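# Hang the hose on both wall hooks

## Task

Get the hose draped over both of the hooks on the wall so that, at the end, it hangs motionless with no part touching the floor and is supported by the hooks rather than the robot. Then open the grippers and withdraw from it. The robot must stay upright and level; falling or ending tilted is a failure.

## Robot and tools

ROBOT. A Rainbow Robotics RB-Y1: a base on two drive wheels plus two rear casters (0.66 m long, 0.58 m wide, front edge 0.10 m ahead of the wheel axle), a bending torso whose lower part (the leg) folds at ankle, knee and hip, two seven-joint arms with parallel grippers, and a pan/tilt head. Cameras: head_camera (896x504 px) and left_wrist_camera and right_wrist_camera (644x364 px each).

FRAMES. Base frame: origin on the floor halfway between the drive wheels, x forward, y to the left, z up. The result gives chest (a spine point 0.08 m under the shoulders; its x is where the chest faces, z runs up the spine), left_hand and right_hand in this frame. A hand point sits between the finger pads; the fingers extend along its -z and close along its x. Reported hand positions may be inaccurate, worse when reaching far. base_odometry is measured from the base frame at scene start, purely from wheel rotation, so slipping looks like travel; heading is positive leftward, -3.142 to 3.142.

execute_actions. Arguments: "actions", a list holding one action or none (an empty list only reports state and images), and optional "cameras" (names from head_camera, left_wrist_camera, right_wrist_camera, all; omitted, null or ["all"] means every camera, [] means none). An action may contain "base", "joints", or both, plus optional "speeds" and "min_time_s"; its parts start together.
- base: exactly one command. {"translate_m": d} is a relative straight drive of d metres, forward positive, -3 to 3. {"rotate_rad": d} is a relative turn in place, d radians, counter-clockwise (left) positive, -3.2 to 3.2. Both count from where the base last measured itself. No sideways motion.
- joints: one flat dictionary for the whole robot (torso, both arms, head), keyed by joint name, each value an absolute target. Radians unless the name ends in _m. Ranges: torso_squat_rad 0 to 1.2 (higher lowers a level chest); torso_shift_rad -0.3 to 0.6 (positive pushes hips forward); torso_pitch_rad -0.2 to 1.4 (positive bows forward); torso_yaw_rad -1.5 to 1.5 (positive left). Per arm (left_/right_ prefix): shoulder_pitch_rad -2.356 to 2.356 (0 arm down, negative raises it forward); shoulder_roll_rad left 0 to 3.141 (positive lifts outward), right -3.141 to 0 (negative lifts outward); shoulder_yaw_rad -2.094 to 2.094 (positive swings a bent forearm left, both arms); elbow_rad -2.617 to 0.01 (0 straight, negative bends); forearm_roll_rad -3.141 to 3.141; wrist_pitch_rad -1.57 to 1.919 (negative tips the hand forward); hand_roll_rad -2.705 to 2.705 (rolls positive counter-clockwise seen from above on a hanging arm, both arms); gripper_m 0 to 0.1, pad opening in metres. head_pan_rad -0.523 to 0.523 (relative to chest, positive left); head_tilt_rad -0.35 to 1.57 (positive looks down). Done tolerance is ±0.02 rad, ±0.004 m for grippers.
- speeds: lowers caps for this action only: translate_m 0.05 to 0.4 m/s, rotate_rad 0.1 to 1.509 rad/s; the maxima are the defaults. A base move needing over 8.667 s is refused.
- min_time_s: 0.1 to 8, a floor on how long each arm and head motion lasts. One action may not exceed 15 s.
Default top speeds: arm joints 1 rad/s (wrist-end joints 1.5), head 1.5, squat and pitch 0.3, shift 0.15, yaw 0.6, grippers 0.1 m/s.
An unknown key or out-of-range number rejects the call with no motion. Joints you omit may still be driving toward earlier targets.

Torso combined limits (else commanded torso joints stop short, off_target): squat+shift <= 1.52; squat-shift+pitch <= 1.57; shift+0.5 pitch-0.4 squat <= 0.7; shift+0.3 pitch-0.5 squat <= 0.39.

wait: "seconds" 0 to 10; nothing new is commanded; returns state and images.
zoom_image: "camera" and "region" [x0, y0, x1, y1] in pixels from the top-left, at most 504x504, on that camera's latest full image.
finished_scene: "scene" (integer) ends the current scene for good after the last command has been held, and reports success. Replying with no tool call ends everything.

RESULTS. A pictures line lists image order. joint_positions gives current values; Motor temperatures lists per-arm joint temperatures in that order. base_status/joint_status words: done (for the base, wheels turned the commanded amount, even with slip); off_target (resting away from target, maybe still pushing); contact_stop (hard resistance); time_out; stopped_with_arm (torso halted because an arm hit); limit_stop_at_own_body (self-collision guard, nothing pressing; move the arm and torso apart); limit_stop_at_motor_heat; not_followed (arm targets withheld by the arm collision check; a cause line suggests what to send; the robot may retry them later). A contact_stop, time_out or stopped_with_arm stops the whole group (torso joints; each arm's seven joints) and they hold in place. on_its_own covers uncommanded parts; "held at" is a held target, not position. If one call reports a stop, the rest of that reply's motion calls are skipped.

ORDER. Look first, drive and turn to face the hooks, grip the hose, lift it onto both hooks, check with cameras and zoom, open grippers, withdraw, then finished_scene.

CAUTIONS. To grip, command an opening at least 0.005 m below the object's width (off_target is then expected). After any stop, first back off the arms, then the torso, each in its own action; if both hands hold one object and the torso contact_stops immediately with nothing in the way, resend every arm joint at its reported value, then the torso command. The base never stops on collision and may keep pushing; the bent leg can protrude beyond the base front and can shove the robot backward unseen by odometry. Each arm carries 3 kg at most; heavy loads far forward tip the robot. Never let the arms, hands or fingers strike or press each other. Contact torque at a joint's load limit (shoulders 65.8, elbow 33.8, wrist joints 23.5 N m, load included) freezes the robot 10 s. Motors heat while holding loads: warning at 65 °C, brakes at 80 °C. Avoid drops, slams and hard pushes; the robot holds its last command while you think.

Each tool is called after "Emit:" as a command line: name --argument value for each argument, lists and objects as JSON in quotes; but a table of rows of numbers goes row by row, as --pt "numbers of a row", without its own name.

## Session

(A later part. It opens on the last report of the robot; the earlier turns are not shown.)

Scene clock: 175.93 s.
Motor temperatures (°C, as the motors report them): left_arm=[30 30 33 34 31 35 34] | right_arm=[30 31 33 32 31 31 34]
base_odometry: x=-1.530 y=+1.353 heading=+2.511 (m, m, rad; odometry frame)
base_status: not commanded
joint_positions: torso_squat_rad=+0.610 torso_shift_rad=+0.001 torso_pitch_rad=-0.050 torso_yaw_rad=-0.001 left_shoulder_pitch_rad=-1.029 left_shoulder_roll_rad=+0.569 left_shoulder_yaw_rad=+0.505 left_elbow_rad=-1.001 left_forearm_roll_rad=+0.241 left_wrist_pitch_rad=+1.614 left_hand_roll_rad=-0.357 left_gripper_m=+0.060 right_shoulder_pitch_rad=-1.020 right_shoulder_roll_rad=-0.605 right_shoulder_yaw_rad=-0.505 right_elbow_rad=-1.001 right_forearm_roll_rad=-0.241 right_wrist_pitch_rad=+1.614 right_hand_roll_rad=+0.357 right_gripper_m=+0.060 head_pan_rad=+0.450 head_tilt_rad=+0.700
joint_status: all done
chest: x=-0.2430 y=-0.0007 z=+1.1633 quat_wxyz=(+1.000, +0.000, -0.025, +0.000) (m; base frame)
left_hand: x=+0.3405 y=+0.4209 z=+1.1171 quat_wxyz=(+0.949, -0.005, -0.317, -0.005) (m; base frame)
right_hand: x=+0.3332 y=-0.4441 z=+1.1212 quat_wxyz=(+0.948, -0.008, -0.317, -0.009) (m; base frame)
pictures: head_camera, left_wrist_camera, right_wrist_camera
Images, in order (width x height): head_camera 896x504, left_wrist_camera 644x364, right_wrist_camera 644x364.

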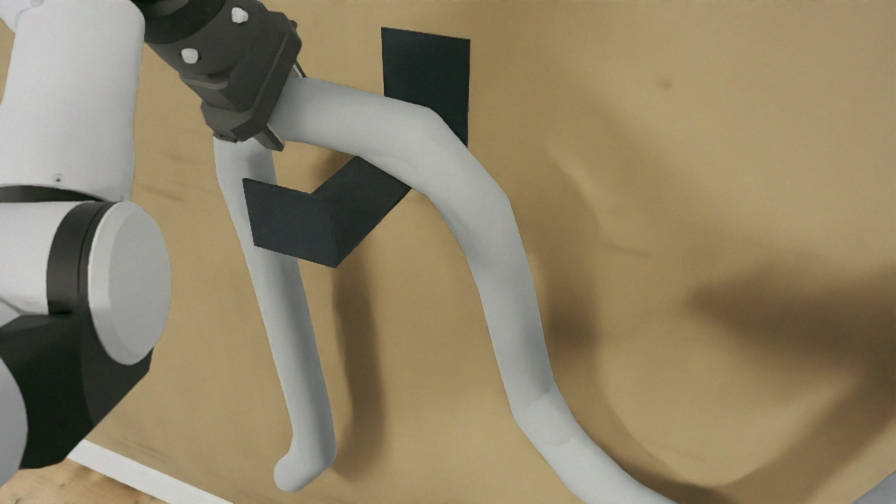

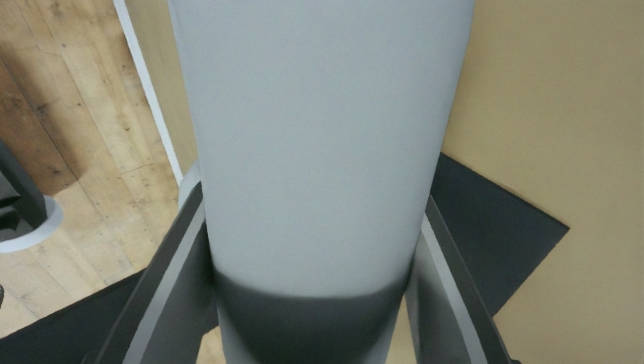

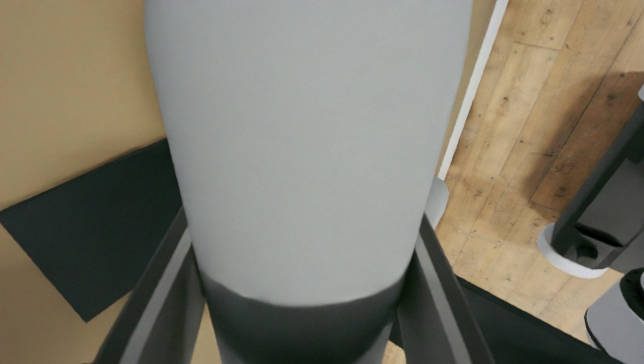

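Emit:
execute_actions --actions '[{"joints":{"torso_squat_rad":0.688,"head_pan_rad":-0.4}}]'

Scene clock: 180.00 s.
Motor temperatures (°C, as the motors report them): left_arm=[30 30 33 34 31 35 34] | right_arm=[30 31 33 32 31 31 34]
base_odometry: x=-1.530 y=+1.353 heading=+2.511 (m, m, rad; odometry frame)
base_status: not commanded
joint_positions: torso_squat_rad=+0.688 torso_shift_rad=+0.001 torso_pitch_rad=-0.050 torso_yaw_rad=-0.001 left_shoulder_pitch_rad=-1.029 left_shoulder_roll_rad=+0.569 left_shoulder_yaw_rad=+0.505 left_elbow_rad=-1.002 left_forearm_roll_rad=+0.241 left_wrist_pitch_rad=+1.614 left_hand_roll_rad=-0.357 left_gripper_m=+0.060 right_shoulder_pitch_rad=-1.020 right_shoulder_roll_rad=-0.605 right_shoulder_yaw_rad=-0.505 right_elbow_rad=-1.002 right_forearm_roll_rad=-0.241 right_wrist_pitch_rad=+1.614 right_hand_roll_rad=+0.357 right_gripper_m=+0.060 head_pan_rad=-0.400 head_tilt_rad=+0.700
joint_status: all done
chest: x=-0.2431 y=-0.0007 z=+1.1303 quat_wxyz=(+1.000, +0.000, -0.025, +0.000) (m; base frame)
left_hand: x=+0.3403 y=+0.4210 z=+1.0843 quat_wxyz=(+0.948, -0.005, -0.317, -0.004) (m; base frame)
right_hand: x=+0.3332 y=-0.4439 z=+1.0888 quat_wxyz=(+0.948, -0.008, -0.318, -0.009) (m; base frame)
pictures: head_camera, left_wrist_camera, right_wrist_camera
Images, in order (width x height): head_camera 896x504, left_wrist_camera 644x364, right_wrist_camera 644x364.

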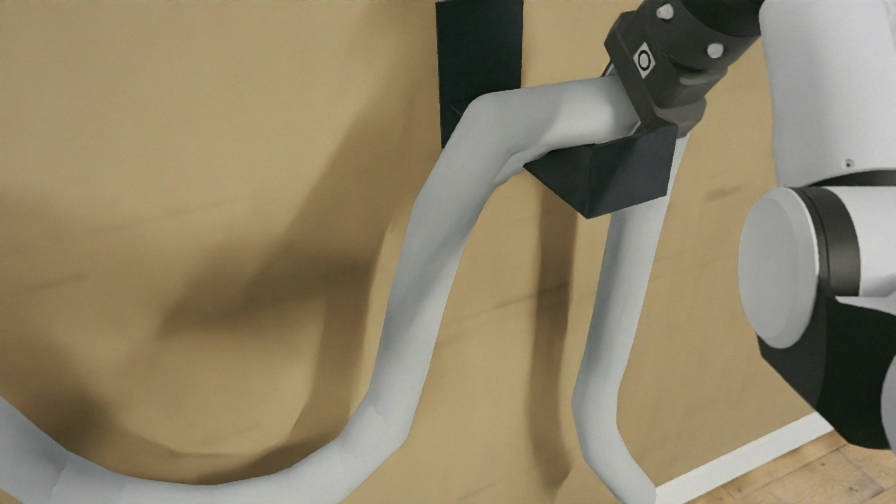

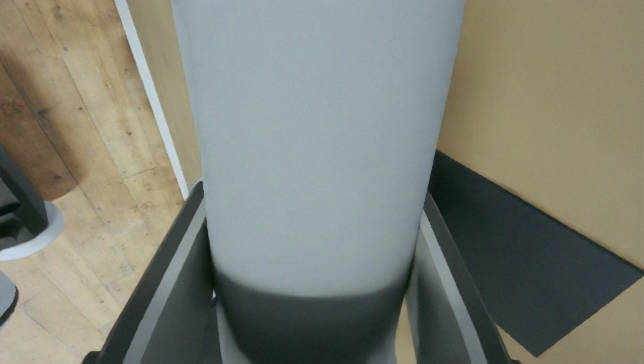

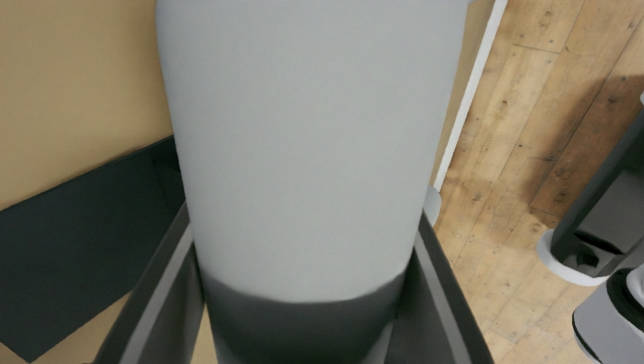

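Emit:
execute_actions --actions '[{"joints":{"left_gripper_m":0.085,"right_gripper_m":0.085}}]' --cameras '[]'

Emit:
execute_actions --actions '[{"joints":{"torso_squat_rad":0.52,"torso_pitch_rad":-0.13}}]' --cameras '["left_wrist_camera","right_wrist_camera"]'

Emit:
execute_actions --actions '[{"base":{"translate_m":-0.85},"joints":{"torso_squat_rad":0.2,"torso_pitch_rad":0,"head_pan_rad":0,"head_tilt_rad":0.58}}]' --cameras '[]'

Emit:
wait --seconds 10

Emit:
wait --seconds 10

Scene clock: 187.07 s.
Motor temperatures (°C, as the motors report them): left_arm=[30 30 33 34 31 35 34] | right_arm=[30 31 33 32 31 31 34]
base_odometry: x=-1.530 y=+1.353 heading=+2.511 (m, m, rad; odometry frame)
base_status: not commanded
joint_positions: torso_squat_rad=+0.688 torso_shift_rad=+0.001 torso_pitch_rad=-0.050 torso_yaw_rad=-0.001 left_shoulder_pitch_rad=-1.029 left_shoulder_roll_rad=+0.570 left_shoulder_yaw_rad=+0.505 left_elbow_rad=-1.002 left_forearm_roll_rad=+0.241 left_wrist_pitch_rad=+1.614 left_hand_roll_rad=-0.357 left_gripper_m=+0.085 right_shoulder_pitch_rad=-1.020 right_shoulder_roll_rad=-0.605 right_shoulder_yaw_rad=-0.505 right_elbow_rad=-1.002 right_forearm_roll_rad=-0.241 right_wrist_pitch_rad=+1.614 right_hand_roll_rad=+0.357 right_gripper_m=+0.085 head_pan_rad=-0.400 head_tilt_rad=+0.700
joint_status: all done
chest: x=-0.2431 y=-0.0007 z=+1.1303 quat_wxyz=(+1.000, +0.000, -0.025, +0.000) (m; base frame)
left_hand: x=+0.3403 y=+0.4212 z=+1.0845 quat_wxyz=(+0.948, -0.005, -0.317, -0.004) (m; base frame)
right_hand: x=+0.3332 y=-0.4440 z=+1.0887 quat_wxyz=(+0.948, -0.008, -0.318, -0.009) (m; base frame)
pictures: none
No camera images: the call's "cameras" was empty. Leave "cameras" out to get every camera's image.

Scene clock: 188.43 s.
Motor temperatures (°C, as the motors report them): left_arm=[30 30 33 34 31 35 34] | right_arm=[30 31 33 32 31 31 34]
base_odometry: x=-1.530 y=+1.353 heading=+2.511 (m, m, rad; odometry frame)
base_status: not commanded
joint_positions: torso_squat_rad=+0.520 torso_shift_rad=+0.001 torso_pitch_rad=-0.130 torso_yaw_rad=-0.001 left_shoulder_pitch_rad=-1.029 left_shoulder_roll_rad=+0.570 left_shoulder_yaw_rad=+0.505 left_elbow_rad=-1.002 left_forearm_roll_rad=+0.241 left_wrist_pitch_rad=+1.614 left_hand_roll_rad=-0.357 left_gripper_m=+0.085 right_shoulder_pitch_rad=-1.020 right_shoulder_roll_rad=-0.605 right_shoulder_yaw_rad=-0.505 right_elbow_rad=-1.002 right_forearm_roll_rad=-0.241 right_wrist_pitch_rad=+1.614 right_hand_roll_rad=+0.357 right_gripper_m=+0.085 head_pan_rad=-0.400 head_tilt_rad=+0.700
joint_status: all done
chest: x=-0.2677 y=-0.0007 z=+1.1948 quat_wxyz=(+0.998, +0.000, -0.065, +0.000) (m; base frame)
left_hand: x=+0.3176 y=+0.4212 z=+1.1957 quat_wxyz=(+0.935, -0.004, -0.355, -0.005) (m; base frame)
right_hand: x=+0.3101 y=-0.4442 z=+1.1992 quat_wxyz=(+0.935, -0.008, -0.355, -0.009) (m; base frame)
pictures: left_wrist_camera, right_wrist_camera
Images, in order (width x height): left_wrist_camera 644x364, right_wrist_camera 644x364.

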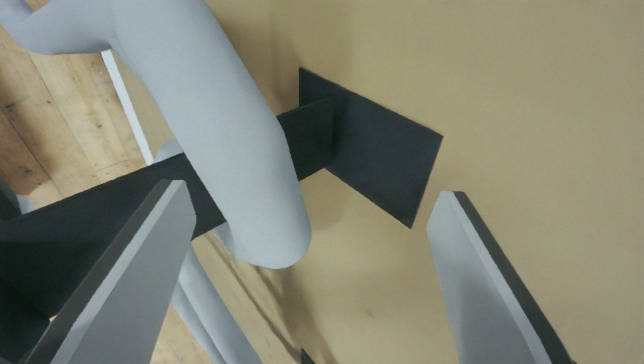

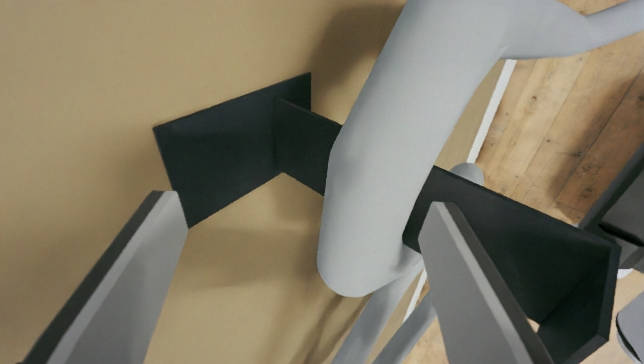

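Scene clock: 191.87 s.
Motor temperatures (°C, as the motors report them): left_arm=[30 30 33 34 31 35 34] | right_arm=[30 31 33 32 31 31 34]
base_odometry: x=-0.844 y=+0.852 heading=+2.511 (m, m, rad; odometry frame)
base_status: done
joint_positions: torso_squat_rad=+0.200 torso_shift_rad=+0.001 torso_pitch_rad=+0.000 torso_yaw_rad=-0.001 left_shoulder_pitch_rad=-1.029 left_shoulder_roll_rad=+0.570 left_shoulder_yaw_rad=+0.505 left_elbow_rad=-1.002 left_forearm_roll_rad=+0.241 left_wrist_pitch_rad=+1.614 left_hand_roll_rad=-0.357 left_gripper_m=+0.085 right_shoulder_pitch_rad=-1.020 right_shoulder_roll_rad=-0.605 right_shoulder_yaw_rad=-0.505 right_elbow_rad=-1.002 right_forearm_roll_rad=-0.241 right_wrist_pitch_rad=+1.614 right_hand_roll_rad=+0.357 right_gripper_m=+0.085 head_pan_rad=+0.000 head_tilt_rad=+0.580
joint_status: all done
chest: x=-0.2276 y=-0.0008 z=+1.2760 quat_wxyz=(+1.000, +0.000, +0.000, +0.000) (m; base frame)
left_hand: x=+0.3528 y=+0.4213 z=+1.2011 quat_wxyz=(+0.956, -0.005, -0.293, -0.004) (m; base frame)
right_hand: x=+0.3459 y=-0.4442 z=+1.2055 quat_wxyz=(+0.956, -0.008, -0.294, -0.009) (m; base frame)
pictures: none
No camera images: the call's "cameras" was empty. Leave "cameras" out to get every camera's image.

Scene clock: 201.87 s.
Motor temperatures (°C, as the motors report them): left_arm=[30 30 33 34 31 35 34] | right_arm=[30 31 33 31 31 31 34]
base_odometry: x=-0.844 y=+0.852 heading=+2.511 (m, m, rad; odometry frame)
base_status: done
joint_positions: torso_squat_rad=+0.200 torso_shift_rad=+0.001 torso_pitch_rad=+0.000 torso_yaw_rad=-0.001 left_shoulder_pitch_rad=-1.029 left_shoulder_roll_rad=+0.570 left_shoulder_yaw_rad=+0.505 left_elbow_rad=-1.002 left_forearm_roll_rad=+0.241 left_wrist_pitch_rad=+1.614 left_hand_roll_rad=-0.357 left_gripper_m=+0.085 right_shoulder_pitch_rad=-1.020 right_shoulder_roll_rad=-0.605 right_shoulder_yaw_rad=-0.505 right_elbow_rad=-1.002 right_forearm_roll_rad=-0.241 right_wrist_pitch_rad=+1.614 right_hand_roll_rad=+0.357 right_gripper_m=+0.085 head_pan_rad=+0.000 head_tilt_rad=+0.580
joint_status: all done
chest: x=-0.2275 y=-0.0008 z=+1.2760 quat_wxyz=(+1.000, +0.000, +0.000, +0.000) (m; base frame)
left_hand: x=+0.3528 y=+0.4213 z=+1.2011 quat_wxyz=(+0.956, -0.005, -0.293, -0.004) (m; base frame)
right_hand: x=+0.3460 y=-0.4442 z=+1.2055 quat_wxyz=(+0.956, -0.008, -0.294, -0.009) (m; base frame)
wait: 10.00 s; at rest by 0.27 s
pictures: head_camera, left_wrist_camera, right_wrist_camera
Images, in order (width x height): head_camera 896x504, left_wrist_camera 644x364, right_wrist_camera 644x364.

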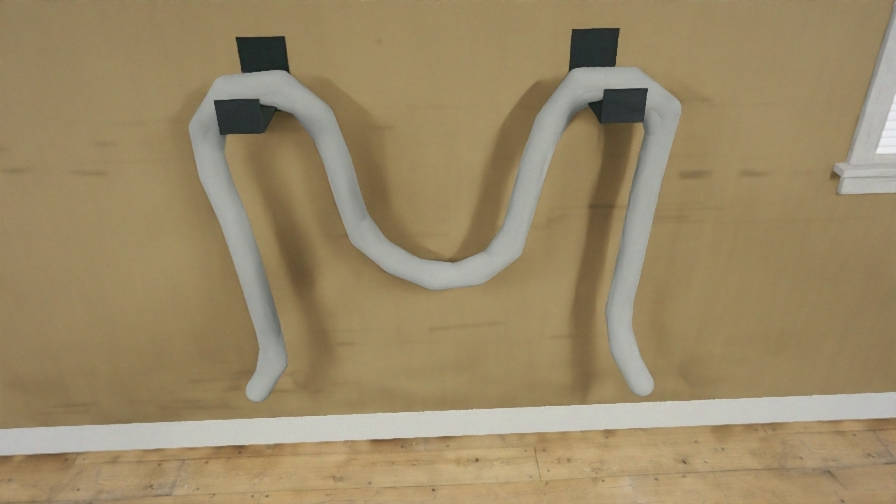

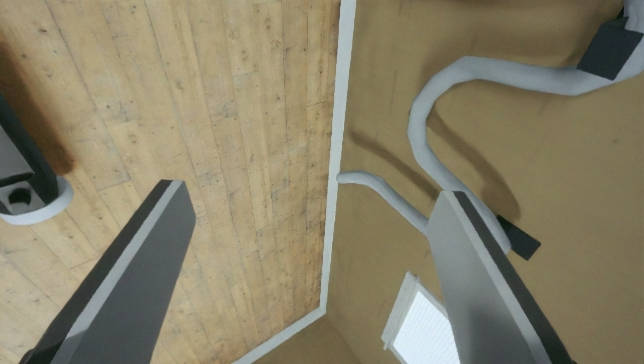

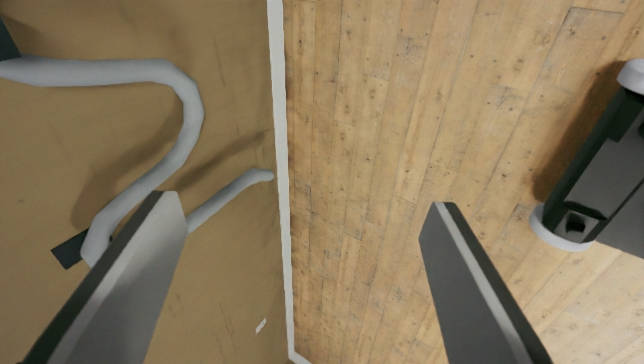

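Scene clock: 211.87 s.
Motor temperatures (°C, as the motors report them): left_arm=[30 30 33 34 31 35 34] | right_arm=[30 31 33 31 31 31 34]
base_odometry: x=-0.844 y=+0.852 heading=+2.511 (m, m, rad; odometry frame)
base_status: done
joint_positions: torso_squat_rad=+0.200 torso_shift_rad=+0.001 torso_pitch_rad=+0.000 torso_yaw_rad=-0.001 left_shoulder_pitch_rad=-1.029 left_shoulder_roll_rad=+0.570 left_shoulder_yaw_rad=+0.505 left_elbow_rad=-1.002 left_forearm_roll_rad=+0.241 left_wrist_pitch_rad=+1.614 left_hand_roll_rad=-0.357 left_gripper_m=+0.085 right_shoulder_pitch_rad=-1.020 right_shoulder_roll_rad=-0.605 right_shoulder_yaw_rad=-0.505 right_elbow_rad=-1.002 right_forearm_roll_rad=-0.241 right_wrist_pitch_rad=+1.614 right_hand_roll_rad=+0.357 right_gripper_m=+0.085 head_pan_rad=+0.000 head_tilt_rad=+0.580
joint_status: all done
chest: x=-0.2275 y=-0.0008 z=+1.2760 quat_wxyz=(+1.000, +0.000, +0.000, +0.000) (m; base frame)
left_hand: x=+0.3528 y=+0.4213 z=+1.2011 quat_wxyz=(+0.956, -0.005, -0.293, -0.004) (m; base frame)
right_hand: x=+0.3460 y=-0.4442 z=+1.2055 quat_wxyz=(+0.956, -0.008, -0.294, -0.009) (m; base frame)
wait: 10.00 s; at rest by 0.27 s
pictures: head_camera, left_wrist_camera, right_wrist_camera
Images, in order (width x height): head_camera 896x504, left_wrist_camera 644x364, right_wrist_camera 644x364.

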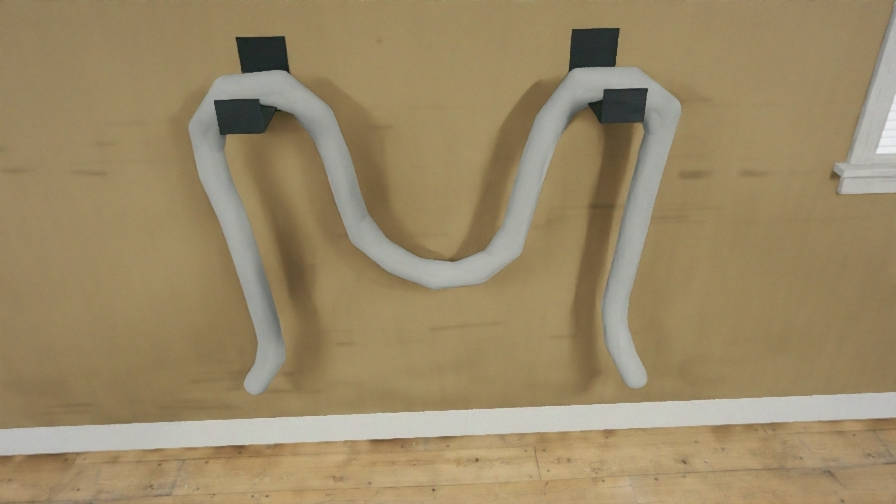

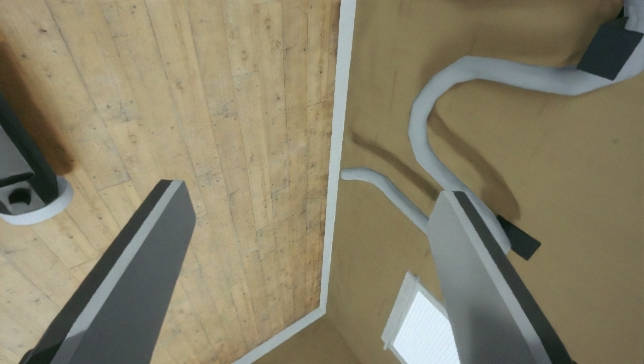

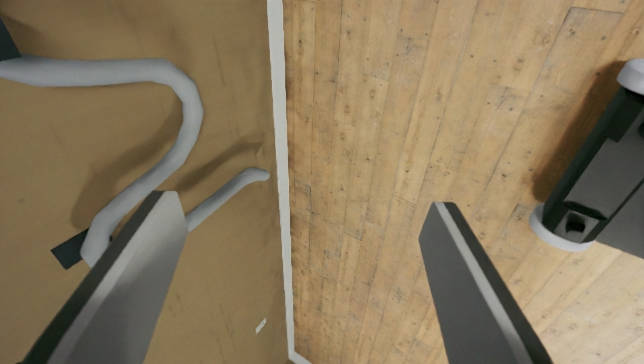

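Emit:
wait --seconds 10

Emit:
wait --seconds 10

Scene clock: 223.97 s.
Motor temperatures (°C, as the motors report them): left_arm=[30 30 33 34 31 35 34] | right_arm=[30 31 33 31 31 31 34]
base_odometry: x=-0.844 y=+0.852 heading=+2.511 (m, m, rad; odometry frame)
base_status: done
joint_positions: torso_squat_rad=+0.200 torso_shift_rad=+0.001 torso_pitch_rad=+0.000 torso_yaw_rad=-0.001 left_shoulder_pitch_rad=-1.029 left_shoulder_roll_rad=+0.570 left_shoulder_yaw_rad=+0.505 left_elbow_rad=-1.002 left_forearm_roll_rad=+0.241 left_wrist_pitch_rad=+1.614 left_hand_roll_rad=-0.357 left_gripper_m=+0.085 right_shoulder_pitch_rad=-1.020 right_shoulder_roll_rad=-0.605 right_shoulder_yaw_rad=-0.505 right_elbow_rad=-1.002 right_forearm_roll_rad=-0.241 right_wrist_pitch_rad=+1.614 right_hand_roll_rad=+0.357 right_gripper_m=+0.085 head_pan_rad=+0.000 head_tilt_rad=+0.580
joint_status: all done
chest: x=-0.2275 y=-0.0008 z=+1.2760 quat_wxyz=(+1.000, +0.000, +0.000, +0.000) (m; base frame)
left_hand: x=+0.3528 y=+0.4213 z=+1.2011 quat_wxyz=(+0.956, -0.005, -0.293, -0.004) (m; base frame)
right_hand: x=+0.3460 y=-0.4442 z=+1.2055 quat_wxyz=(+0.956, -0.008, -0.294, -0.009) (m; base frame)
wait: 10.00 s; at rest from the start
pictures: head_camera, left_wrist_camera, right_wrist_camera
Images, in order (width x height): head_camera 896x504, left_wrist_camera 644x364, right_wrist_camera 644x364.

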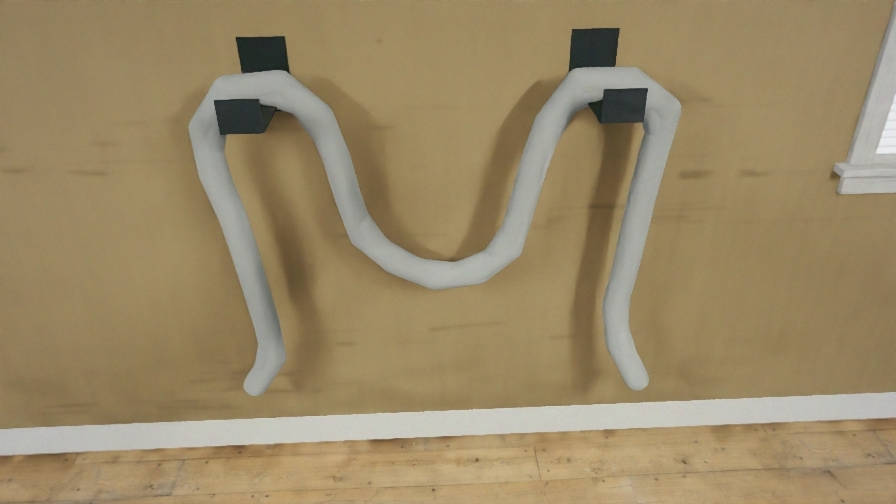

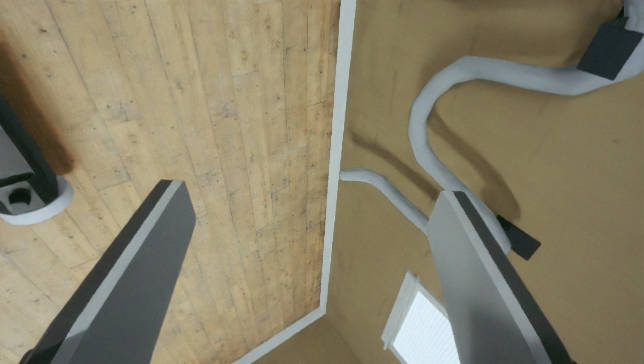

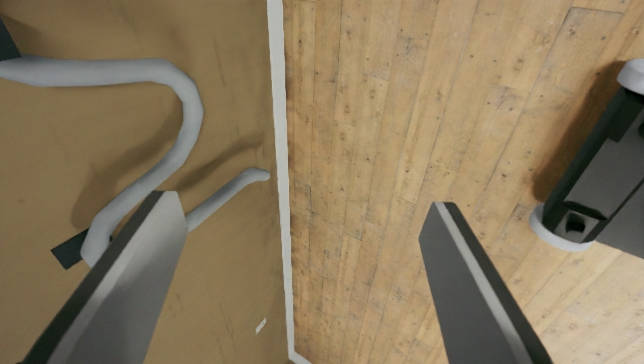

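Scene clock: 233.97 s.
Motor temperatures (°C, as the motors report them): left_arm=[30 30 33 34 31 35 34] | right_arm=[30 31 33 31 31 31 34]
base_odometry: x=-0.844 y=+0.852 heading=+2.511 (m, m, rad; odometry frame)
base_status: done
joint_positions: torso_squat_rad=+0.200 torso_shift_rad=+0.001 torso_pitch_rad=+0.000 torso_yaw_rad=-0.001 left_shoulder_pitch_rad=-1.029 left_shoulder_roll_rad=+0.570 left_shoulder_yaw_rad=+0.505 left_elbow_rad=-1.002 left_forearm_roll_rad=+0.241 left_wrist_pitch_rad=+1.614 left_hand_roll_rad=-0.357 left_gripper_m=+0.085 right_shoulder_pitch_rad=-1.020 right_shoulder_roll_rad=-0.605 right_shoulder_yaw_rad=-0.505 right_elbow_rad=-1.002 right_forearm_roll_rad=-0.241 right_wrist_pitch_rad=+1.614 right_hand_roll_rad=+0.357 right_gripper_m=+0.085 head_pan_rad=+0.000 head_tilt_rad=+0.580
joint_status: all done
chest: x=-0.2275 y=-0.0008 z=+1.2760 quat_wxyz=(+1.000, +0.000, +0.000, +0.000) (m; base frame)
left_hand: x=+0.3528 y=+0.4213 z=+1.2011 quat_wxyz=(+0.956, -0.005, -0.293, -0.004) (m; base frame)
right_hand: x=+0.3460 y=-0.4442 z=+1.2055 quat_wxyz=(+0.956, -0.008, -0.294, -0.009) (m; base frame)
wait: 10.00 s; at rest by 0.27 s
pictures: head_camera, left_wrist_camera, right_wrist_camera
Images, in order (width x height): head_camera 896x504, left_wrist_camera 644x364, right_wrist_camera 644x364.

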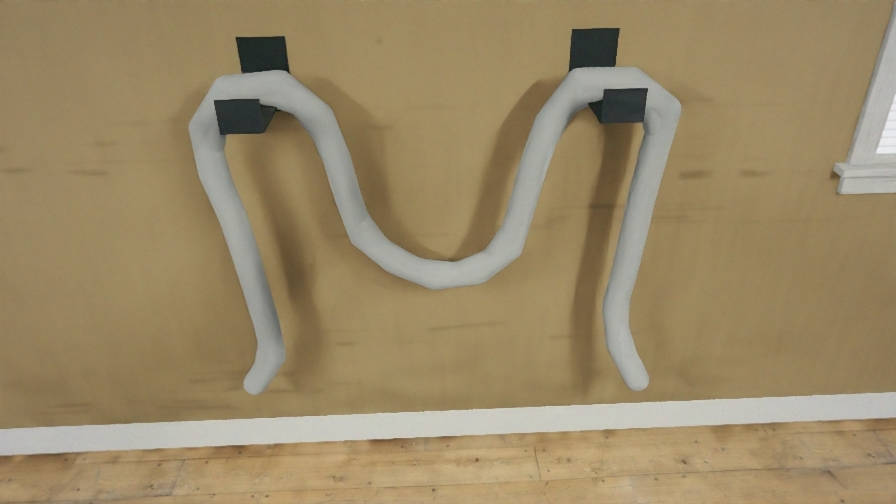

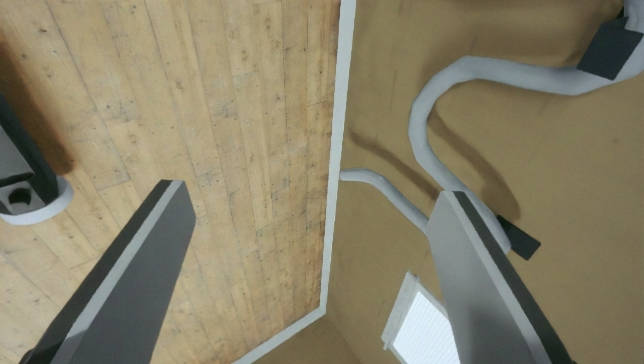

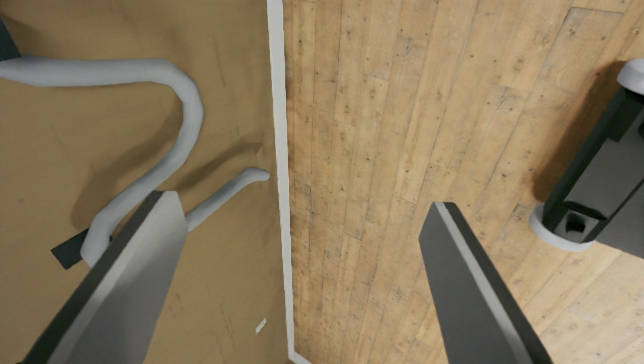

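Emit:
finished_scene --scene 2

The scene is finished: the task was done.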